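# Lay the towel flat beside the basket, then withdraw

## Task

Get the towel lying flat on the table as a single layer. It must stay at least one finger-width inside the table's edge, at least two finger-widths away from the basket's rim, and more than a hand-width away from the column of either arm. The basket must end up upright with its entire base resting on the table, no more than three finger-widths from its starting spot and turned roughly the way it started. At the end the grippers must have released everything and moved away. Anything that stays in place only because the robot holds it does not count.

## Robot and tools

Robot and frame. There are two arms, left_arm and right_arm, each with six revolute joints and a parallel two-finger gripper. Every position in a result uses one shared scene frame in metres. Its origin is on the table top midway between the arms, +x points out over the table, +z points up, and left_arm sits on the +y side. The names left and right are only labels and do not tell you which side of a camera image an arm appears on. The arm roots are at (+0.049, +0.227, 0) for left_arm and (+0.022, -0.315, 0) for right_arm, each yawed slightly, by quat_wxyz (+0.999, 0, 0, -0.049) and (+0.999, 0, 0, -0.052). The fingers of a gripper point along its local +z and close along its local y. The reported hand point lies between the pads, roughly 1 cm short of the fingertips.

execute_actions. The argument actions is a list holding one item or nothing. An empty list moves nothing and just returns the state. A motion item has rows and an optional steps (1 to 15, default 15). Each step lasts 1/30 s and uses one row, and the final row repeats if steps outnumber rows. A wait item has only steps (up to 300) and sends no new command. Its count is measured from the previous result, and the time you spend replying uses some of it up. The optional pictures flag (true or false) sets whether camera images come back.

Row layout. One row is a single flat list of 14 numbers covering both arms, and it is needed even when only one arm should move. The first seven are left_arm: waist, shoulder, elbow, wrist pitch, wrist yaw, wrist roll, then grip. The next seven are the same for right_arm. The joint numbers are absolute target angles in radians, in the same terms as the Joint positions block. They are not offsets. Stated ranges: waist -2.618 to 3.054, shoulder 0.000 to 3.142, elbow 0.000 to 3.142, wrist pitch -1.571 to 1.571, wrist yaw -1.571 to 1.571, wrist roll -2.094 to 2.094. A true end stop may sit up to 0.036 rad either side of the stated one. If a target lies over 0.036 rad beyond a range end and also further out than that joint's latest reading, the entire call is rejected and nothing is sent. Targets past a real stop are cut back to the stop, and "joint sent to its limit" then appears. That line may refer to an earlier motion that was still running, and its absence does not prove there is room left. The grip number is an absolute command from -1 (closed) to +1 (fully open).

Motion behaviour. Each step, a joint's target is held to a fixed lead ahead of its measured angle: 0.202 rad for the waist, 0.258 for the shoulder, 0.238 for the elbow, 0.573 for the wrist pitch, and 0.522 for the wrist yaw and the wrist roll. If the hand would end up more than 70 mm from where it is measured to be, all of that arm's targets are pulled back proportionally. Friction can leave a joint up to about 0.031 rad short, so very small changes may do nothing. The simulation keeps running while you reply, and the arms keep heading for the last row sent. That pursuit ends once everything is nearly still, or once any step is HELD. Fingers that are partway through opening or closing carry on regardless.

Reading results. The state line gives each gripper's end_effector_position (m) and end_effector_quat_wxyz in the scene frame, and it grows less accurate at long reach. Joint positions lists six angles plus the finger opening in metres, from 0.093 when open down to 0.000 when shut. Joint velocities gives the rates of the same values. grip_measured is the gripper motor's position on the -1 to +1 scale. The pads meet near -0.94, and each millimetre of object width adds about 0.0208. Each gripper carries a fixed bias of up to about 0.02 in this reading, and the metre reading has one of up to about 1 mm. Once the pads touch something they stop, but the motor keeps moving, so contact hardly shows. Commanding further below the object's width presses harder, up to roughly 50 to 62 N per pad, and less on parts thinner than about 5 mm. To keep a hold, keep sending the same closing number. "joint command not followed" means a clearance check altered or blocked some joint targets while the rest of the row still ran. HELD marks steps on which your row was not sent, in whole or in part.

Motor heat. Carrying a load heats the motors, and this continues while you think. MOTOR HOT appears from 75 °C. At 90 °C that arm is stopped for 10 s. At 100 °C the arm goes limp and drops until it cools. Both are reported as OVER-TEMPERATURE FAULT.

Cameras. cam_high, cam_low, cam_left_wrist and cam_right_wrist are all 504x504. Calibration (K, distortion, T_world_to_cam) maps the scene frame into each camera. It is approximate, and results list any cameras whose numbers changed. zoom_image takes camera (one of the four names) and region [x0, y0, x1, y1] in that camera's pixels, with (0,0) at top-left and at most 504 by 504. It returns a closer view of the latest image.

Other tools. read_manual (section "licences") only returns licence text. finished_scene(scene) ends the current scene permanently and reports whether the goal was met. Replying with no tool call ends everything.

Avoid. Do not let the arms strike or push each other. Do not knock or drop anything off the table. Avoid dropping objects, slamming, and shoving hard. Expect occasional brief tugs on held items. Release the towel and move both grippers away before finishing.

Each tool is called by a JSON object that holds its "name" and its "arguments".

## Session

{"name": "execute_actions", "arguments": {"actions": []}}

Scene clock: 0.00 s of 5200.00 s.
left_arm: end_effector_position=(+0.3748, -0.0353, +0.3747) grip_measured=+1.000 end_effector_quat_wxyz=(+0.657, -0.203, +0.688, -0.231) | right_arm: end_effector_position=(+0.2753, -0.5555, +0.2154) grip_measured=+1.000 end_effector_quat_wxyz=(+0.507, +0.301, +0.761, -0.271)
Joint positions: left_arm=[-0.919  1.389  1.19   0.149 -0.964 -0.666  0.093] | right_arm=[-0.565  0.984  0.604  0.026  0.187 -0.046  0.093]
Joint velocities: left_arm=[ 0.007 -0.007 -0.002 -0.007  0.007 -0.051  0.   ] | right_arm=[-0.002 -0.002  0.002  0.066 -0.095 -0.037  0.   ]
camera_calibration (this result's frames):
cam_left_wrist: T_world_to_cam=[[0.00033277, -0.812133, 0.583473, -0.242182], [-0.478331, -0.512523, -0.713105, 0.466236], [0.878179, -0.278856, -0.388639, -0.11243], [0, 0, 0, 1]] pos_world=[0.32183, 0.0109204, 0.430087]
cam_right_wrist: T_world_to_cam=[[-0.725623, -0.67451, 0.136042, -0.204258], [-0.556189, 0.458544, -0.693102, 0.598526], [0.405124, -0.578596, -0.707885, -0.195646], [0, 0, 0, 1]] pos_world=[0.26394, -0.525424, 0.304132]

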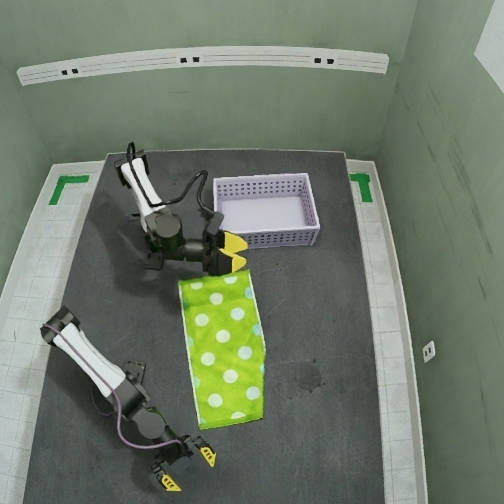

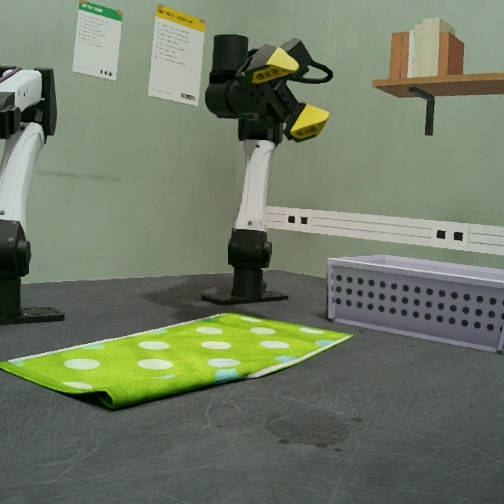

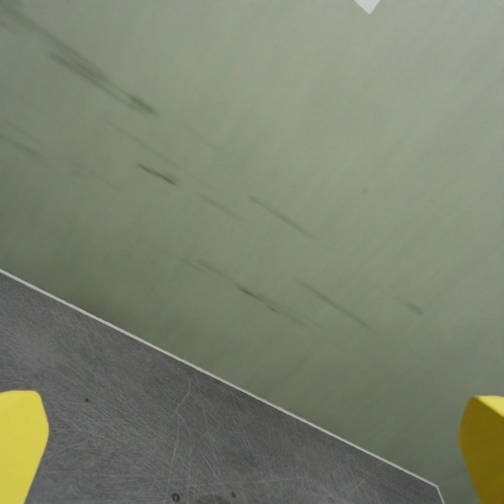

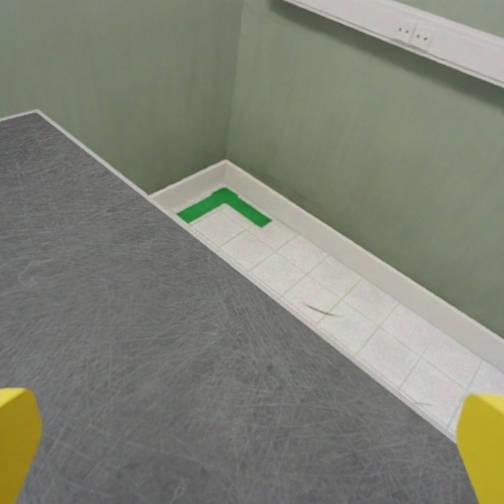

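{"name": "zoom_image", "arguments": {"camera": "cam_high", "region": [150, 250, 330, 450]}}

{"name": "zoom_image", "arguments": {"camera": "cam_low", "region": [0, 290, 380, 430]}}

Region (150, 250, 330, 450) of cam_high's 504x504 image, scaled by 2.520, with more detail than that image has; it fills the left 454 columns of this view, and the rest is white.

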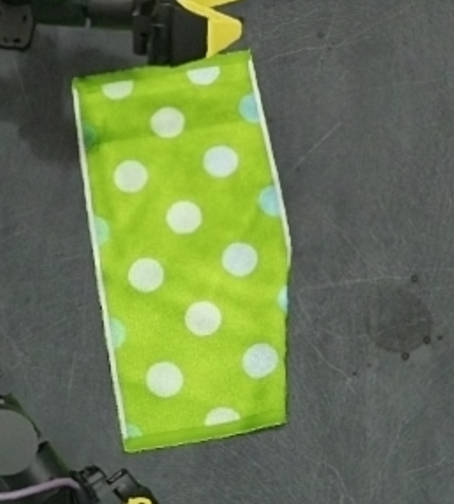

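Region (0, 290, 380, 430) of cam_low's 504x504 image, scaled by 1.326, with more detail than that image has; it fills the top 186 rows of this view, and the rest is white.

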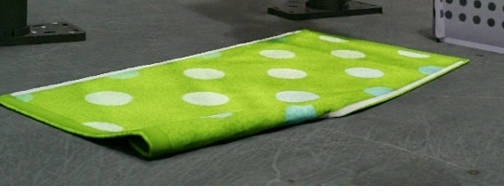

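{"name": "execute_actions", "arguments": {"actions": [{"rows": [[-0.919,1.389,1.189,0.145,-0.961,-0.663,0.997,-0.564,0.985,0.605,0.023,0.186,-0.043,0.997],[-0.918,1.388,1.187,0.134,-0.953,-0.654,0.987,-0.561,0.990,0.609,0.013,0.185,-0.034,0.987],[-0.918,1.387,1.183,0.116,-0.940,-0.640,0.97,-0.557,0.997,0.616,-0.003,0.182,-0.019,0.97],[-0.917,1.385,1.177,0.091,-0.922,-0.620,0.948,-0.550,1.007,0.625,-0.025,0.179,0.001,0.948],[-0.916,1.382,1.171,0.059,-0.899,-0.595,0.919,-0.542,1.019,0.637,-0.054,0.174,0.027,0.919],[-0.915,1.379,1.162,0.020,-0.871,-0.564,0.884,-0.532,1.034,0.650,-0.087,0.169,0.058,0.884],[-0.913,1.376,1.153,-0.024,-0.840,-0.529,0.845,-0.521,1.051,0.666,-0.127,0.162,0.093,0.845],[-0.911,1.372,1.142,-0.074,-0.804,-0.490,0.8,-0.508,1.070,0.684,-0.170,0.155,0.134,0.8],[-0.909,1.368,1.130,-0.129,-0.764,-0.447,0.751,-0.494,1.092,0.704,-0.219,0.147,0.178,0.751],[-0.907,1.364,1.118,-0.188,-0.722,-0.400,0.698,-0.479,1.115,0.726,-0.271,0.139,0.226,0.698],[-0.905,1.359,1.104,-0.251,-0.677,-0.350,0.641,-0.463,1.139,0.748,-0.326,0.130,0.276,0.641],[-0.903,1.354,1.090,-0.317,-0.629,-0.298,0.582,-0.446,1.164,0.772,-0.384,0.121,0.329,0.582],[-0.900,1.349,1.075,-0.385,-0.580,-0.245,0.521,-0.428,1.191,0.796,-0.444,0.111,0.384,0.521],[-0.898,1.344,1.060,-0.455,-0.530,-0.190,0.458,-0.411,1.218,0.822,-0.506,0.101,0.440,0.458],[-0.896,1.339,1.045,-0.526,-0.480,-0.134,0.395,-0.393,1.245,0.847,-0.568,0.091,0.497,0.395]], "steps": 15}], "pictures": false}}

{"name": "execute_actions", "arguments": {"actions": [{"rows": [[-0.893,1.333,1.030,-0.596,-0.429,-0.078,0.332,-0.374,1.272,0.872,-0.630,0.081,0.554,0.332],[-0.891,1.328,1.015,-0.666,-0.379,-0.023,0.269,-0.357,1.299,0.898,-0.692,0.071,0.610,0.269],[-0.888,1.323,1.000,-0.734,-0.330,0.030,0.208,-0.339,1.326,0.922,-0.752,0.061,0.665,0.208],[-0.886,1.318,0.986,-0.800,-0.282,0.082,0.149,-0.322,1.351,0.946,-0.810,0.052,0.718,0.149],[-0.884,1.313,0.973,-0.863,-0.237,0.132,0.093,-0.306,1.376,0.969,-0.865,0.043,0.769,0.093],[-0.882,1.309,0.960,-0.922,-0.195,0.179,0.039,-0.291,1.398,0.990,-0.917,0.035,0.816,0.039],[-0.880,1.305,0.948,-0.977,-0.155,0.222,-0.01,-0.277,1.420,1.010,-0.966,0.027,0.860,-0.01],[-0.878,1.301,0.937,-1.027,-0.119,0.261,-0.055,-0.264,1.439,1.028,-1.009,0.020,0.901,-0.055],[-0.876,1.298,0.928,-1.071,-0.088,0.296,-0.094,-0.253,1.456,1.044,-1.049,0.013,0.936,-0.094],[-0.875,1.295,0.919,-1.110,-0.060,0.327,-0.129,-0.243,1.471,1.057,-1.082,0.008,0.967,-0.129],[-0.874,1.292,0.913,-1.142,-0.037,0.352,-0.158,-0.235,1.483,1.069,-1.111,0.003,0.993,-0.158],[-0.873,1.290,0.907,-1.167,-0.019,0.372,-0.18,-0.228,1.493,1.078,-1.133,0.0,1.013,-0.18],[-0.873,1.289,0.903,-1.185,-0.006,0.386,-0.197,-0.224,1.500,1.085,-1.149,-0.003,1.028,-0.197],[-0.872,1.288,0.901,-1.196,0.002,0.395,-0.207,-0.221,1.505,1.089,-1.159,-0.004,1.037,-0.207],[-0.872,1.288,0.90,-1.20,0.005,0.398,-0.21,-0.22,1.506,1.09,-1.162,-0.005,1.04,-0.21]], "steps": 15}], "pictures": false}}

{"name": "execute_actions", "arguments": {"actions": [{"steps": 20}]}}

Scene clock: 120.20 s of 5200.00 s.
left_arm: end_effector_position=(+0.3495, -0.0548, +0.2606) grip_measured=+0.424 end_effector_quat_wxyz=(+0.545, +0.119, +0.827, -0.072) | right_arm: end_effector_position=(+0.3067, -0.5105, +0.1524) grip_measured=+0.424 end_effector_quat_wxyz=(+0.387, +0.394, +0.826, -0.108)
Joint positions: left_arm=[-0.911  1.37   1.099 -0.256 -0.662 -0.332  0.066] | right_arm=[-0.432  1.183  0.779 -0.347  0.133  0.296  0.066]
Joint velocities: left_arm=[ 0.051 -0.09  -0.476 -1.722  1.165  1.297 -0.055] | right_arm=[ 0.505  0.769  0.701 -1.429 -0.212  1.253 -0.055]
Steps of this call (steps 1 to 90: nothing new was sent; then 116.70 s passed at rest; steps 91 to 105: all 15 steps of this action). Readings (joint positions):
91: left_arm=[-0.919 1.389 1.190 0.149 -0.964 -0.666] | right_arm=[-0.565 0.984 0.604 0.026 0.187 -0.046]
92: left_arm=[-0.919 1.389 1.190 0.149 -0.963 -0.665] | right_arm=[-0.565 0.984 0.604 0.025 0.187 -0.045]
94: left_arm=[-0.919 1.389 1.190 0.140 -0.956 -0.655] | right_arm=[-0.565 0.984 0.604 0.014 0.187 -0.035]
98: left_arm=[-0.919 1.389 1.187 0.065 -0.899 -0.591] | right_arm=[-0.539 1.017 0.628 -0.060 0.181 0.032]
105: the state above

Scene clock: 120.70 s of 5200.00 s.
left_arm: end_effector_position=(+0.1861, +0.0480, +0.0895) grip_measured=-0.206 end_effector_quat_wxyz=(+0.057, +0.596, +0.801, +0.024) | right_arm: end_effector_position=(+0.2707, -0.4044, +0.0861) grip_measured=-0.206 end_effector_quat_wxyz=(+0.041, +0.597, +0.801, +0.006)
Joint positions: left_arm=[-0.884  1.316  0.922 -1.086 -0.084  0.302  0.035] | right_arm=[-0.233  1.486  1.05  -1.054  0.013  0.944  0.035]
Joint velocities: left_arm=[-0.007 -0.061 -0.066 -0.857  0.593  0.637 -0.005] | right_arm=[ 0.085  0.115  0.134 -0.681 -0.125  0.637 -0.005]
Steps of this call (steps 1 to 15: all 15 steps of this action). Readings (joint positions):
1: left_arm=[-0.908 1.367 1.083 -0.317 -0.619 -0.284] | right_arm=[-0.414 1.210 0.804 -0.400 0.125 0.345]
2: left_arm=[-0.906 1.364 1.067 -0.379 -0.576 -0.237] | right_arm=[-0.396 1.237 0.829 -0.454 0.115 0.396]
4: left_arm=[-0.901 1.357 1.037 -0.504 -0.489 -0.142] | right_arm=[-0.360 1.292 0.879 -0.566 0.096 0.499]
8: left_arm=[-0.893 1.341 0.982 -0.751 -0.313 0.051] | right_arm=[-0.296 1.391 0.966 -0.784 0.059 0.699]
15: the state above

Scene clock: 121.37 s of 5200.00 s.
left_arm: end_effector_position=(+0.1612, +0.0611, +0.0882) grip_measured=-0.209 end_effector_quat_wxyz=(-0.003, +0.633, +0.774, +0.003) | right_arm: end_effector_position=(+0.2518, -0.3947, +0.0862) grip_measured=-0.209 end_effector_quat_wxyz=(-0.005, +0.632, +0.775, -0.002)
Joint positions: left_arm=[-0.883  1.312  0.921 -1.187 -0.003  0.392  0.035] | right_arm=[-0.23   1.49   1.058 -1.15  -0.     1.034  0.035]
Joint velocities: left_arm=[ 0.012 -0.017 -0.007 -0.037 -0.037 -0.007 -0.001] | right_arm=[ 0.002 -0.007  0.007 -0.037 -0.007  0.007  0.   ]
Steps of this call (steps 1 to 20: the robot went on to your last target). Readings (joint positions):
1: left_arm=[-0.884 1.315 0.921 -1.111 -0.067 0.320] | right_arm=[-0.230 1.489 1.053 -1.074 0.010 0.962]
2: left_arm=[-0.884 1.314 0.921 -1.130 -0.054 0.335] | right_arm=[-0.230 1.489 1.055 -1.090 0.007 0.977]
4: left_arm=[-0.884 1.313 0.921 -1.153 -0.035 0.356] | right_arm=[-0.230 1.490 1.056 -1.114 0.004 0.998]
8: left_arm=[-0.883 1.312 0.921 -1.175 -0.015 0.378] | right_arm=[-0.230 1.490 1.058 -1.137 0.002 1.020]
20: the state above
camera_calibration (this result's frames):
cam_left_wrist: T_world_to_cam=[[-0.980125, -0.196794, -0.0250428, 0.177517], [-0.187678, 0.878922, 0.43849, -0.0242305], [-0.0642816, 0.434475, -0.898387, 0.144014], [0, 0, 0, 1]] pos_world=[0.178699, -0.00633936, 0.144451]
cam_right_wrist: T_world_to_cam=[[-0.972971, -0.230617, 0.0119889, 0.152912], [-0.20237, 0.876506, 0.436787, 0.400709], [-0.111239, 0.422555, -0.899485, 0.357122], [0, 0, 0, 1]] pos_world=[0.269596, -0.466864, 0.144369]

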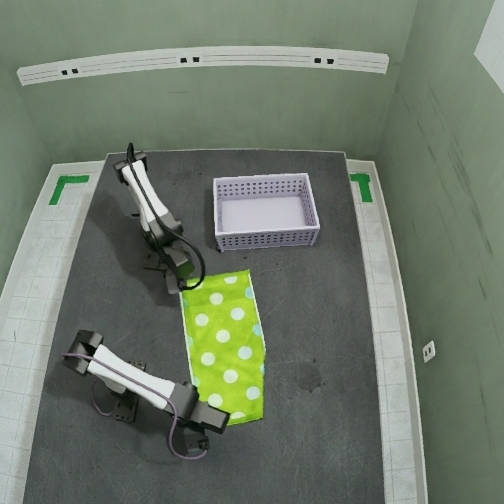

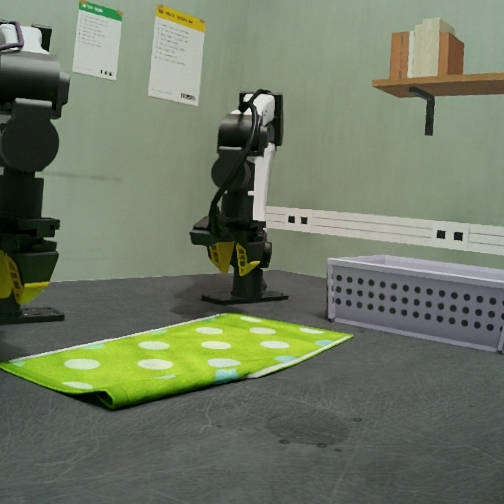

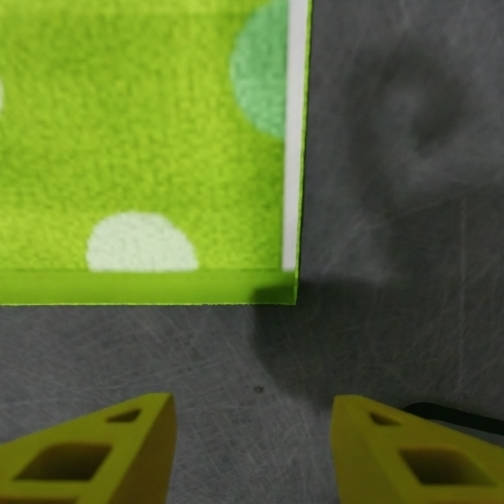

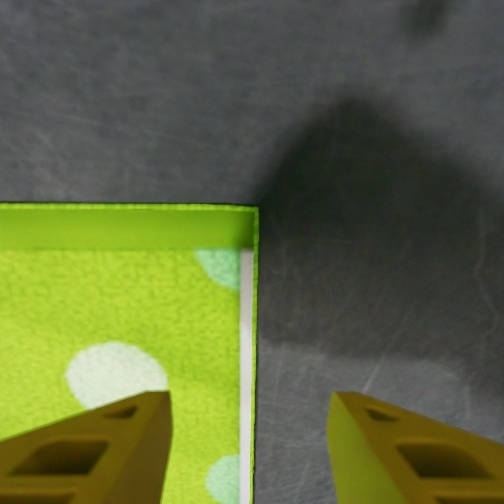

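{"name": "execute_actions", "arguments": {"actions": [{"rows": [[-0.895,1.325,0.895,-1.16,0.005,0.385,-0.21,-0.24,1.508,1.04,-1.115,-0.005,1.028,-0.21],[-0.9,1.327,0.885,-1.135,0.005,0.38,-0.21,-0.243,1.512,1.032,-1.09,-0.005,1.025,-0.21],[-0.905,1.329,0.87,-1.11,0.005,0.375,-0.21,-0.246,1.518,1.022,-1.065,-0.005,1.022,-0.21],[-0.91,1.331,0.853,-1.085,0.005,0.37,-0.21,-0.249,1.524,1.011,-1.04,-0.005,1.019,-0.21],[-0.915,1.333,0.835,-1.06,0.005,0.365,-0.21,-0.252,1.531,0.999,-1.015,-0.005,1.016,-0.21],[-0.92,1.335,0.816,-1.035,0.005,0.36,-0.21,-0.254,1.538,0.986,-0.99,-0.005,1.014,-0.21],[-0.924,1.337,0.797,-1.012,0.005,0.355,-0.21,-0.256,1.545,0.973,-0.968,-0.005,1.012,-0.21],[-0.927,1.338,0.778,-0.993,0.005,0.351,-0.21,-0.256,1.552,0.96,-0.949,-0.005,1.011,-0.21],[-0.927,1.339,0.76,-0.978,0.005,0.348,-0.21,-0.256,1.559,0.948,-0.934,-0.005,1.011,-0.21],[-0.927,1.34,0.743,-0.968,0.005,0.348,-0.21,-0.256,1.565,0.937,-0.924,-0.005,1.011,-0.21],[-0.927,1.341,0.728,-0.963,0.005,0.348,-0.21,-0.256,1.57,0.927,-0.919,-0.005,1.011,-0.21],[-0.927,1.342,0.717,-0.963,0.005,0.348,-0.21,-0.256,1.574,0.92,-0.919,-0.005,1.011,-0.21],[-0.927,1.342,0.7105,-0.963,0.005,0.348,-0.21,-0.256,1.576,0.915,-0.919,-0.005,1.011,-0.21]], "steps": 15}], "pictures": false}}

{"name": "execute_actions", "arguments": {"actions": [{"steps": 12}]}}

Scene clock: 160.27 s of 5200.00 s.
left_arm: end_effector_position=(+0.1491, +0.0674, +0.0427) grip_measured=-0.209 end_effector_quat_wxyz=(-0.005, +0.633, +0.774, +0.002) | right_arm: end_effector_position=(+0.2537, -0.3994, +0.0396) grip_measured=-0.209 end_effector_quat_wxyz=(-0.009, +0.632, +0.775, -0.002)
Joint positions: left_arm=[-0.916  1.312  0.734 -1.003 -0.001  0.357  0.035] | right_arm=[-0.246  1.563  0.935 -0.96  -0.001  1.018  0.035]
Joint velocities: left_arm=[-0.012 -0.002 -0.12   0.066 -0.007 -0.007  0.001] | right_arm=[-0.007  0.037 -0.1    0.066 -0.022 -0.037  0.   ]
Steps of this call (steps 1 to 15: the robot went on to your last target; steps 16 to 110: nothing new was sent; then 34.73 s passed at rest; steps 111 to 125: all 15 steps of this action). Readings (joint positions):
111: left_arm=[-0.883 1.312 0.921 -1.186 -0.003 0.392] | right_arm=[-0.230 1.490 1.058 -1.149 -0.000 1.035]
112: left_arm=[-0.884 1.312 0.921 -1.181 -0.003 0.391] | right_arm=[-0.230 1.490 1.058 -1.143 -0.000 1.034]
114: left_arm=[-0.890 1.312 0.908 -1.152 -0.003 0.386] | right_arm=[-0.232 1.490 1.051 -1.116 -0.001 1.031]
118: left_arm=[-0.910 1.312 0.837 -1.077 -0.002 0.372] | right_arm=[-0.243 1.514 1.009 -1.040 -0.001 1.023]
125: the state above

Scene clock: 160.67 s of 5200.00 s.
left_arm: end_effector_position=(+0.1521, +0.0625, +0.0421) grip_measured=-0.209 end_effector_quat_wxyz=(+0.007, +0.632, +0.775, -0.002) | right_arm: end_effector_position=(+0.2584, -0.4011, +0.0388) grip_measured=-0.209 end_effector_quat_wxyz=(+0.001, +0.631, +0.776, +0.001)
Joint positions: left_arm=[-0.916  1.312  0.732 -0.976 -0.001  0.354  0.035] | right_arm=[-0.246  1.564  0.932 -0.936 -0.001  1.016  0.035]
Joint velocities: left_arm=[ 0.002 -0.007 -0.002  0.037  0.051 -0.037 -0.001] | right_arm=[-0.002  0.002 -0.012 -0.022  0.007 -0.037 -0.001]
Steps of this call (steps 1 to 12: the robot went on to your last target). Readings (joint positions):
1: left_arm=[-0.916 1.312 0.732 -0.999 -0.001 0.357] | right_arm=[-0.246 1.564 0.933 -0.957 -0.001 1.017]
2: left_arm=[-0.916 1.312 0.732 -0.996 -0.001 0.356] | right_arm=[-0.246 1.564 0.932 -0.954 -0.001 1.017]
4: left_arm=[-0.916 1.312 0.732 -0.987 -0.001 0.355] | right_arm=[-0.246 1.564 0.932 -0.946 -0.001 1.017]
8: left_arm=[-0.916 1.312 0.732 -0.979 -0.001 0.354] | right_arm=[-0.246 1.564 0.932 -0.939 -0.001 1.017]
12: the state above
camera_calibration (this result's frames):
cam_left_wrist: T_world_to_cam=[[-0.978838, -0.202214, -0.0313857, 0.168157], [-0.19658, 0.886574, 0.41874, -0.00524809], [-0.0568495, 0.416048, -0.907564, 0.101798], [0, 0, 0, 1]] pos_world=[0.169354, -0.00369655, 0.0998639]
cam_right_wrist: T_world_to_cam=[[-0.972697, -0.232077, 0.000116814, 0.158267], [-0.209345, 0.87764, 0.431188, 0.430795], [-0.100171, 0.419391, -0.902262, 0.313927], [0, 0, 0, 1]] pos_world=[0.275578, -0.473011, 0.0974717]

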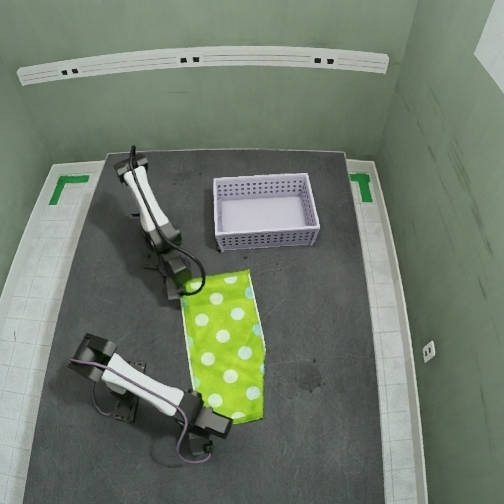

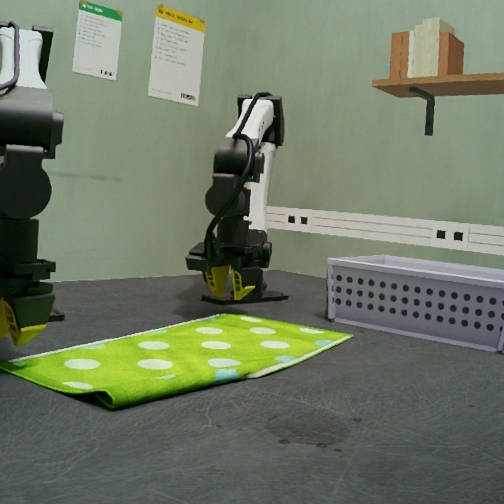

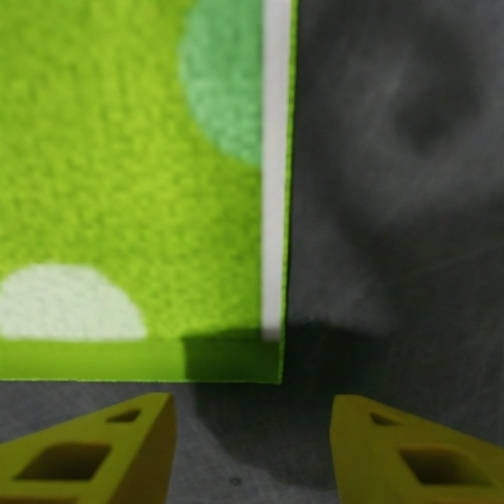

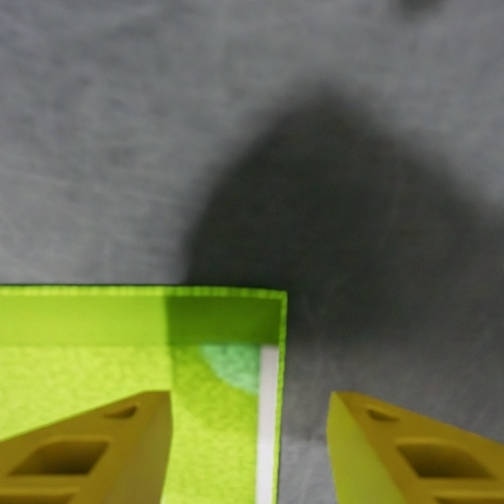

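{"name": "execute_actions", "arguments": {"actions": [{"rows": [[-0.927,1.345,0.708,-0.94,0.005,0.348,-0.21,-0.256,1.578,0.913,-0.9,-0.005,1.011,-0.21],[-0.927,1.35,0.702,-0.92,0.005,0.348,-0.21,-0.256,1.581,0.908,-0.883,-0.005,1.011,-0.21],[-0.927,1.356,0.695,-0.9,0.005,0.348,-0.21,-0.256,1.585,0.902,-0.866,-0.005,1.011,-0.21],[-0.927,1.362,0.687,-0.882,0.005,0.348,-0.21,-0.256,1.589,0.895,-0.85,-0.005,1.011,-0.21],[-0.927,1.368,0.679,-0.865,0.005,0.348,-0.21,-0.256,1.594,0.888,-0.835,-0.005,1.011,-0.21],[-0.927,1.374,0.671,-0.85,0.005,0.348,-0.21,-0.256,1.599,0.881,-0.822,-0.005,1.011,-0.21],[-0.927,1.38,0.663,-0.839,0.005,0.348,-0.21,-0.256,1.603,0.874,-0.812,-0.005,1.011,-0.21],[-0.927,1.386,0.655,-0.832,0.005,0.348,-0.21,-0.256,1.608,0.867,-0.807,-0.005,1.011,-0.21],[-0.927,1.391,0.648,-0.83,0.005,0.348,-0.21,-0.256,1.612,0.861,-0.805,-0.005,1.011,-0.21],[-0.927,1.396,0.642,-0.83,0.005,0.348,-0.21,-0.256,1.615,0.855,-0.805,-0.005,1.011,-0.21],[-0.927,1.4,0.637,-0.83,0.005,0.348,-0.21,-0.256,1.618,0.85,-0.805,-0.005,1.011,-0.21],[-0.927,1.403,0.632,-0.83,0.005,0.348,-0.21,-0.256,1.62,0.847,-0.805,-0.005,1.011,-0.21],[-0.927,1.406,0.629,-0.83,0.005,0.348,-0.21,-0.256,1.622,0.844,-0.805,-0.005,1.011,-0.21]], "steps": 15}], "pictures": false}}

{"name": "execute_actions", "arguments": {"actions": [{"rows": [[-0.927,1.406,0.629,-0.83,0.005,0.348,-0.21,-0.256,1.622,0.844,-0.805,-0.005,1.011,-0.21],[-0.927,1.406,0.629,-0.83,0.005,0.348,-0.21,-0.256,1.622,0.844,-0.805,-0.005,1.011,-0.21],[-0.927,1.406,0.629,-0.83,0.005,0.348,-0.28,-0.256,1.622,0.844,-0.805,-0.005,1.011,-0.28],[-0.927,1.406,0.629,-0.83,0.005,0.348,-0.35,-0.256,1.622,0.844,-0.805,-0.005,1.011,-0.35],[-0.927,1.406,0.629,-0.83,0.005,0.348,-0.42,-0.256,1.622,0.844,-0.805,-0.005,1.011,-0.42],[-0.927,1.406,0.629,-0.83,0.005,0.348,-0.49,-0.256,1.622,0.844,-0.805,-0.005,1.011,-0.49],[-0.927,1.406,0.629,-0.83,0.005,0.348,-0.56,-0.256,1.622,0.844,-0.805,-0.005,1.011,-0.56],[-0.927,1.406,0.629,-0.83,0.005,0.348,-0.63,-0.256,1.622,0.844,-0.805,-0.005,1.011,-0.63],[-0.927,1.406,0.629,-0.83,0.005,0.348,-0.7,-0.256,1.622,0.844,-0.805,-0.005,1.011,-0.7],[-0.927,1.406,0.629,-0.83,0.005,0.348,-0.77,-0.256,1.622,0.844,-0.805,-0.005,1.011,-0.77],[-0.927,1.406,0.629,-0.83,0.005,0.348,-0.84,-0.256,1.622,0.844,-0.805,-0.005,1.011,-0.84],[-0.927,1.406,0.629,-0.83,0.005,0.348,-0.91,-0.256,1.622,0.844,-0.805,-0.005,1.011,-0.91],[-0.927,1.406,0.629,-0.83,0.005,0.348,-1,-0.256,1.622,0.844,-0.805,-0.005,1.011,-1]], "steps": 15}]}}

{"name": "execute_actions", "arguments": {"actions": [{"rows": [[-0.927,1.37,0.665,-0.86,0.005,0.348,-1,-0.256,1.6,0.88,-0.84,-0.005,1.011,-1],[-0.927,1.355,0.68,-0.885,0.005,0.348,-1,-0.256,1.588,0.895,-0.862,-0.005,1.011,-1],[-0.927,1.348,0.692,-0.915,0.005,0.348,-1,-0.256,1.581,0.906,-0.888,-0.005,1.011,-1],[-0.927,1.34,0.708,-0.945,0.005,0.348,-1,-0.256,1.573,0.92,-0.916,-0.005,1.011,-1],[-0.927,1.331,0.725,-0.975,0.005,0.348,-1,-0.256,1.564,0.935,-0.944,-0.005,1.011,-1],[-0.927,1.322,0.743,-1.005,0.005,0.348,-1,-0.256,1.555,0.951,-0.972,-0.005,1.011,-1],[-0.927,1.313,0.761,-1.035,0.005,0.348,-1,-0.256,1.546,0.967,-1.0,-0.005,1.011,-1],[-0.927,1.304,0.779,-1.062,0.005,0.348,-1,-0.256,1.537,0.983,-1.025,-0.005,1.011,-1],[-0.927,1.295,0.796,-1.086,0.005,0.348,-1,-0.256,1.528,0.998,-1.047,-0.005,1.011,-1],[-0.927,1.287,0.812,-1.105,0.005,0.348,-1,-0.256,1.52,1.013,-1.064,-0.005,1.011,-1],[-0.927,1.279,0.826,-1.118,0.005,0.348,-1,-0.256,1.513,1.026,-1.076,-0.005,1.011,-1],[-0.927,1.272,0.838,-1.126,0.005,0.348,-1,-0.256,1.507,1.037,-1.083,-0.005,1.011,-1],[-0.927,1.267,0.847,-1.126,0.005,0.348,-1,-0.256,1.502,1.045,-1.083,-0.005,1.011,-1],[-0.927,1.263,0.854,-1.126,0.005,0.348,-1,-0.256,1.499,1.051,-1.083,-0.005,1.011,-1]], "steps": 15}]}}

Scene clock: 181.07 s of 5200.00 s.
left_arm: end_effector_position=(+0.1506, +0.0650, +0.0121) grip_measured=-0.209 end_effector_quat_wxyz=(-0.005, +0.631, +0.775, +0.002) | right_arm: end_effector_position=(+0.2565, -0.4004, +0.0137) grip_measured=-0.209 end_effector_quat_wxyz=(-0.001, +0.631, +0.776, +0.000)
Joint positions: left_arm=[-0.916  1.383  0.655 -0.853 -0.001  0.353  0.035] | right_arm=[-0.246  1.606  0.865 -0.832 -0.001  1.016  0.035]
Joint velocities: left_arm=[-0.007  0.012 -0.037  0.037 -0.037  0.022  0.001] | right_arm=[-0.012  0.022 -0.037  0.037 -0.037 -0.11  -0.   ]
Steps of this call (steps 1 to 30: the robot went on to your last target; steps 31 to 120: nothing new was sent; then 15.90 s passed at rest; steps 121 to 135: all 15 steps of this action). Readings (joint positions):
121: left_arm=[-0.916 1.312 0.732 -0.972 -0.001 0.353] | right_arm=[-0.246 1.564 0.932 -0.933 -0.001 1.016]
122: left_arm=[-0.916 1.314 0.732 -0.967 -0.001 0.353] | right_arm=[-0.246 1.564 0.932 -0.929 -0.001 1.016]
124: left_arm=[-0.916 1.324 0.729 -0.943 -0.001 0.353] | right_arm=[-0.246 1.564 0.931 -0.909 -0.001 1.016]
128: left_arm=[-0.916 1.351 0.697 -0.887 -0.001 0.353] | right_arm=[-0.246 1.576 0.906 -0.860 -0.001 1.016]
135: the state above

Scene clock: 181.57 s of 5200.00 s.
left_arm: end_effector_position=(+0.1525, +0.0622, +0.0121) grip_measured=-0.978 end_effector_quat_wxyz=(+0.002, +0.631, +0.776, +0.001) | right_arm: end_effector_position=(+0.2584, -0.4011, +0.0133) grip_measured=-0.980 end_effector_quat_wxyz=(+0.003, +0.631, +0.776, +0.002)
Joint positions: left_arm=[-0.916  1.383  0.655 -0.839 -0.002  0.352  0.   ] | right_arm=[-0.246  1.607  0.864 -0.822 -0.001  1.016  0.   ]
Joint velocities: left_arm=[-0.012 -0.007 -0.007 -0.037 -0.051  0.007  0.   ] | right_arm=[ 0.002 -0.002  0.022 -0.066  0.007 -0.022  0.   ]
Steps of this call (steps 1 to 15: all 15 steps of this action). Readings (joint positions):
1: left_arm=[-0.916 1.383 0.655 -0.851 -0.001 0.353] | right_arm=[-0.246 1.607 0.864 -0.831 -0.001 1.016]
2: left_arm=[-0.916 1.383 0.655 -0.851 -0.001 0.353] | right_arm=[-0.246 1.607 0.864 -0.830 -0.001 1.016]
4: left_arm=[-0.916 1.383 0.655 -0.848 -0.002 0.353] | right_arm=[-0.246 1.607 0.864 -0.827 -0.001 1.016]
8: left_arm=[-0.916 1.383 0.655 -0.842 -0.002 0.353] | right_arm=[-0.246 1.607 0.864 -0.823 -0.001 1.016]
15: the state above
camera_calibration (this result's frames):
cam_left_wrist: T_world_to_cam=[[-0.978766, -0.20304, -0.0281361, 0.167499], [-0.195305, 0.882065, 0.42874, 0.00765317], [-0.0622336, 0.425131, -0.90299, 0.074908], [0, 0, 0, 1]] pos_world=[0.170098, -0.00458741, 0.0690727]
cam_right_wrist: T_world_to_cam=[[-0.972605, -0.232449, -0.00274665, 0.158106], [-0.211068, 0.878066, 0.429476, 0.442405], [-0.0974197, 0.41829, -0.903074, 0.289784], [0, 0, 0, 1]] pos_world=[0.275382, -0.472923, 0.0721287]

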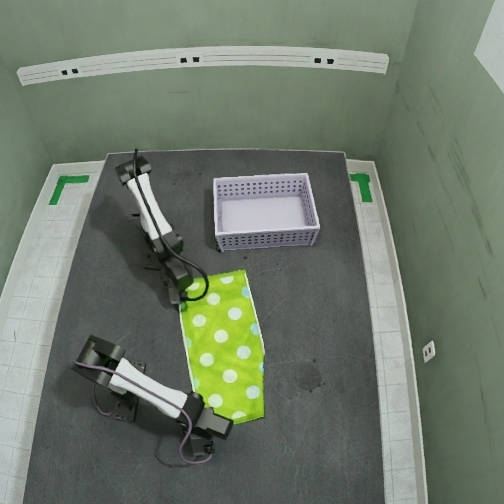

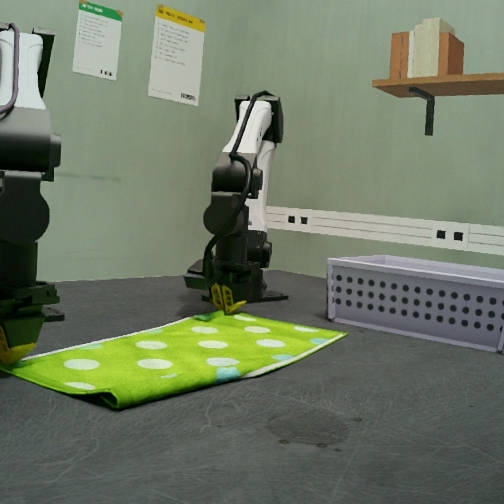

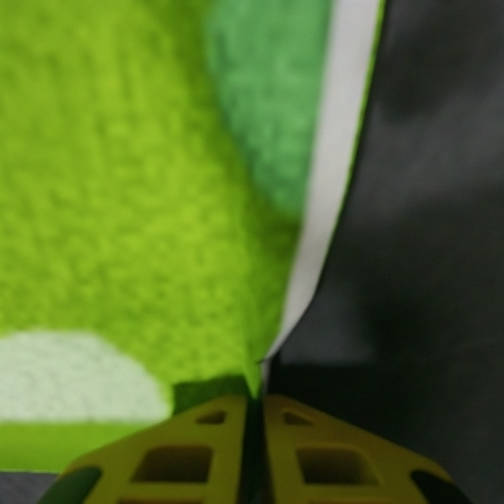

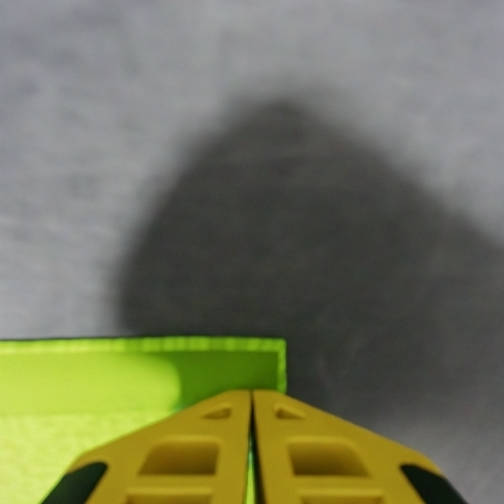

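Scene clock: 182.07 s of 5200.00 s.
left_arm: end_effector_position=(+0.1561, +0.0564, +0.0693) grip_measured=-0.980 end_effector_quat_wxyz=(+0.018, +0.631, +0.776, -0.005) | right_arm: end_effector_position=(+0.2649, -0.4035, +0.0693) grip_measured=-0.982 end_effector_quat_wxyz=(+0.015, +0.631, +0.776, +0.006)
Joint positions: left_arm=[-0.916  1.286  0.825 -1.072 -0.002  0.352  0.   ] | right_arm=[-0.246  1.523  1.019 -1.034 -0.001  1.016  0.   ]
Joint velocities: left_arm=[-0.007 -0.144  0.183 -0.227 -0.022  0.037  0.   ] | right_arm=[ 0.007 -0.129  0.178 -0.125 -0.007 -0.037  0.   ]
Steps of this call (steps 1 to 15: all 15 steps of this action). Readings (joint positions):
1: left_arm=[-0.916 1.383 0.655 -0.840 -0.002 0.352] | right_arm=[-0.246 1.607 0.864 -0.822 -0.001 1.016]
2: left_arm=[-0.916 1.383 0.655 -0.842 -0.002 0.352] | right_arm=[-0.246 1.607 0.864 -0.825 -0.001 1.016]
4: left_arm=[-0.916 1.378 0.663 -0.866 -0.002 0.352] | right_arm=[-0.246 1.607 0.871 -0.849 -0.001 1.016]
8: left_arm=[-0.916 1.348 0.718 -0.957 -0.002 0.352] | right_arm=[-0.246 1.587 0.921 -0.930 -0.001 1.016]
15: the state above
camera_calibration (this result's frames):
cam_left_wrist: T_world_to_cam=[[-0.978148, -0.204032, -0.0399739, 0.172234], [-0.202823, 0.894129, 0.399245, -0.00852707], [-0.0457172, 0.398629, -0.915972, 0.129015], [0, 0, 0, 1]] pos_world=[0.172639, -0.00866351, 0.128463]
cam_right_wrist: T_world_to_cam=[[-0.972247, -0.23258, -0.0253338, 0.165474], [-0.221823, 0.881989, 0.415801, 0.427241], [-0.0743626, 0.409881, -0.909103, 0.332825], [0, 0, 0, 1]] pos_world=[0.280404, -0.474754, 0.129117]

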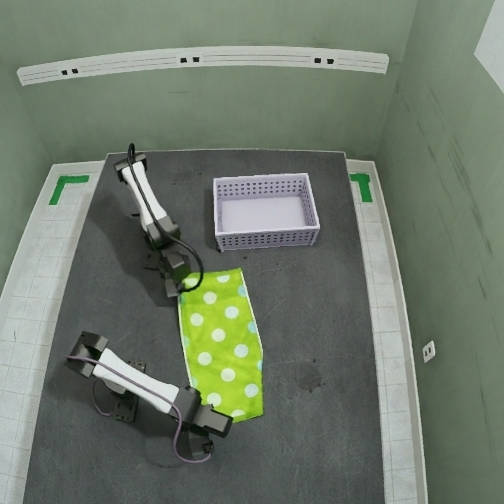

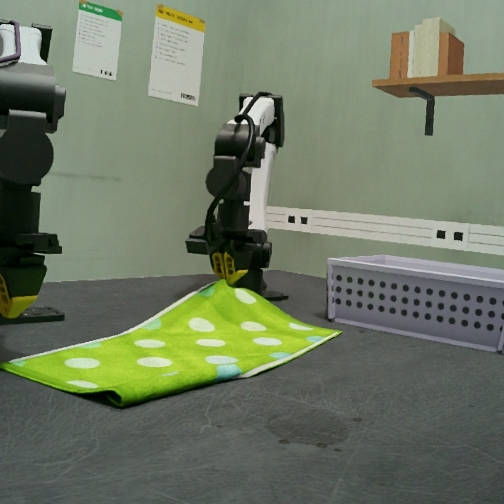

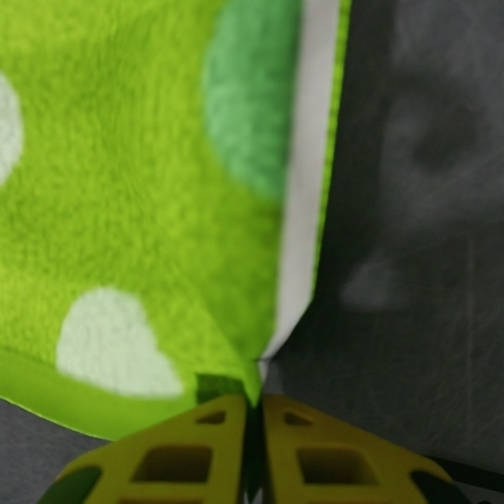

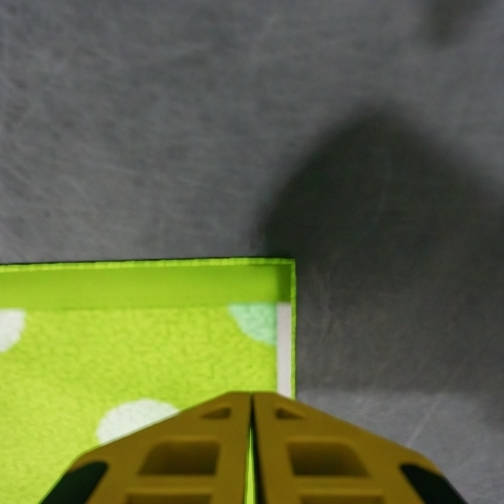

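{"name": "execute_actions", "arguments": {"actions": [{"rows": [[-0.927,1.263,0.854,-1.126,0.005,0.348,-1,-0.256,1.535,1.005,-1.035,-0.005,1.011,-0.9],[-0.927,1.263,0.854,-1.126,0.005,0.348,-1,-0.256,1.54,0.997,-1.015,-0.005,1.011,-0.8],[-0.927,1.263,0.854,-1.126,0.005,0.348,-1,-0.256,1.545,0.987,-0.995,-0.005,1.011,-0.7],[-0.927,1.263,0.854,-1.126,0.005,0.348,-1,-0.256,1.55,0.976,-0.975,-0.005,1.011,-0.6],[-0.927,1.263,0.854,-1.126,0.005,0.348,-1,-0.256,1.555,0.965,-0.957,-0.005,1.011,-0.5],[-0.927,1.263,0.854,-1.126,0.005,0.348,-1,-0.256,1.56,0.954,-0.942,-0.005,1.011,-0.4],[-0.927,1.263,0.854,-1.126,0.005,0.348,-1,-0.256,1.565,0.943,-0.93,-0.005,1.011,-0.3],[-0.927,1.263,0.854,-1.126,0.005,0.348,-1,-0.256,1.569,0.933,-0.922,-0.005,1.011,-0.21],[-0.927,1.263,0.854,-1.126,0.005,0.348,-1,-0.256,1.572,0.924,-0.919,-0.005,1.011,-0.21],[-0.927,1.263,0.854,-1.126,0.005,0.348,-1,-0.256,1.575,0.918,-0.919,-0.005,1.011,-0.21],[-0.927,1.263,0.854,-1.126,0.005,0.348,-1,-0.256,1.576,0.915,-0.919,-0.005,1.011,-0.21]], "steps": 15}], "pictures": false}}

{"name": "execute_actions", "arguments": {"actions": [{"steps": 8}]}}

Scene clock: 191.00 s of 5200.00 s.
left_arm: end_effector_position=(+0.1522, +0.0626, +0.0717) grip_measured=-0.980 end_effector_quat_wxyz=(+0.005, +0.631, +0.776, -0.000) | right_arm: end_effector_position=(+0.2555, -0.4000, +0.0391) grip_measured=-0.211 end_effector_quat_wxyz=(-0.005, +0.631, +0.776, -0.001)
Joint positions: left_arm=[-0.916  1.282  0.832 -1.112 -0.002  0.352  0.   ] | right_arm=[-0.246  1.563  0.933 -0.95  -0.001  1.015  0.035]
Joint velocities: left_arm=[-0.007  0.002 -0.002 -0.007  0.066 -0.007  0.   ] | right_arm=[-0.012 -0.002 -0.012  0.095  0.007  0.007  0.   ]
Steps of this call (steps 1 to 30: the robot went on to your last target; steps 31 to 120: nothing new was sent; then 4.43 s passed at rest; steps 121 to 135: all 15 steps of this action). Readings (joint positions):
121: left_arm=[-0.916 1.282 0.832 -1.112 -0.002 0.352] | right_arm=[-0.246 1.518 1.026 -1.070 -0.001 1.016]
122: left_arm=[-0.916 1.282 0.832 -1.112 -0.002 0.352] | right_arm=[-0.246 1.518 1.026 -1.065 -0.001 1.016]
124: left_arm=[-0.916 1.282 0.832 -1.112 -0.002 0.352] | right_arm=[-0.246 1.518 1.018 -1.040 -0.001 1.015]
128: left_arm=[-0.916 1.282 0.832 -1.112 -0.002 0.352] | right_arm=[-0.246 1.537 0.977 -0.984 -0.001 1.015]
135: the state above

Scene clock: 191.27 s of 5200.00 s.
left_arm: end_effector_position=(+0.1522, +0.0626, +0.0717) grip_measured=-0.980 end_effector_quat_wxyz=(+0.005, +0.631, +0.776, -0.000) | right_arm: end_effector_position=(+0.2585, -0.4011, +0.0391) grip_measured=-0.211 end_effector_quat_wxyz=(+0.001, +0.631, +0.776, +0.001)
Joint positions: left_arm=[-0.916  1.282  0.832 -1.112 -0.002  0.352  0.   ] | right_arm=[-0.246  1.563  0.933 -0.937 -0.001  1.015  0.035]
Joint velocities: left_arm=[ 0.007  0.012  0.002 -0.007 -0.007  0.037  0.   ] | right_arm=[-0.002  0.002 -0.017 -0.022 -0.007  0.007  0.001]
Steps of this call (steps 1 to 8: the robot went on to your last target). Readings (joint positions):
1: left_arm=[-0.916 1.282 0.832 -1.112 -0.002 0.352] | right_arm=[-0.246 1.563 0.933 -0.947 -0.001 1.015]
2: left_arm=[-0.916 1.282 0.832 -1.112 -0.002 0.352] | right_arm=[-0.246 1.563 0.933 -0.944 -0.001 1.015]
4: left_arm=[-0.916 1.282 0.832 -1.112 -0.002 0.352] | right_arm=[-0.246 1.563 0.933 -0.940 -0.001 1.015]
8: the state above
camera_calibration (this result's frames):
cam_left_wrist: T_world_to_cam=[[-0.978672, -0.203191, -0.0302434, 0.169126], [-0.19668, 0.884272, 0.423533, -0.0179255], [-0.0593147, 0.420448, -0.905376, 0.1285], [0, 0, 0, 1]] pos_world=[0.169615, -0.0038118, 0.129048]
cam_right_wrist: T_world_to_cam=[[-0.97252, -0.232819, -0.000519012, 0.158027], [-0.210324, 0.877593, 0.430806, 0.430976], [-0.0998443, 0.419077, -0.902444, 0.313985], [0, 0, 0, 1]] pos_world=[0.275678, -0.473014, 0.097769]

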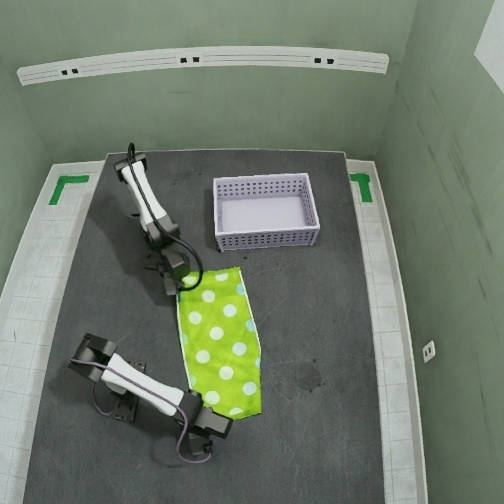

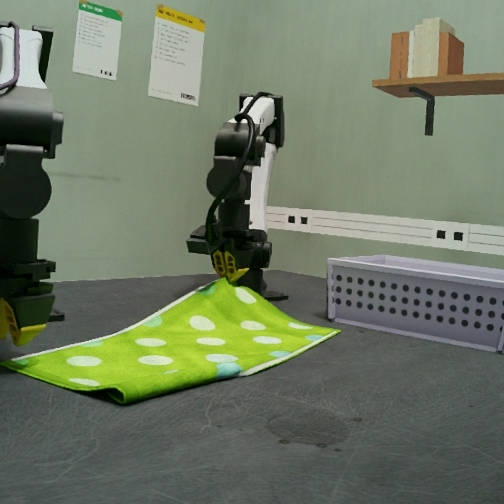

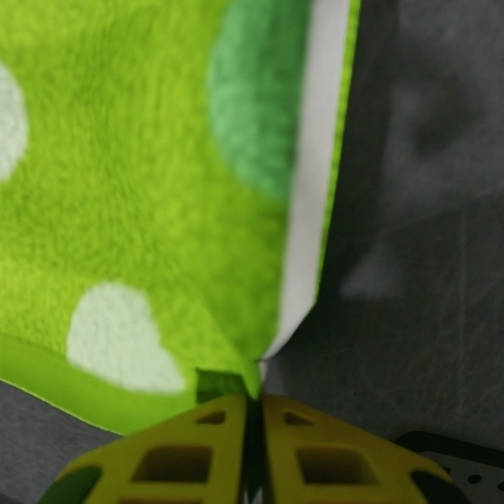

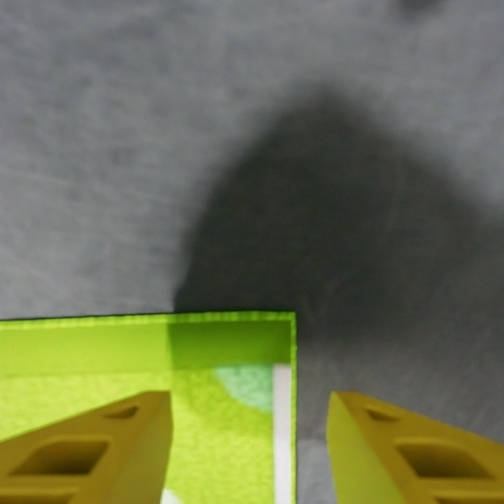

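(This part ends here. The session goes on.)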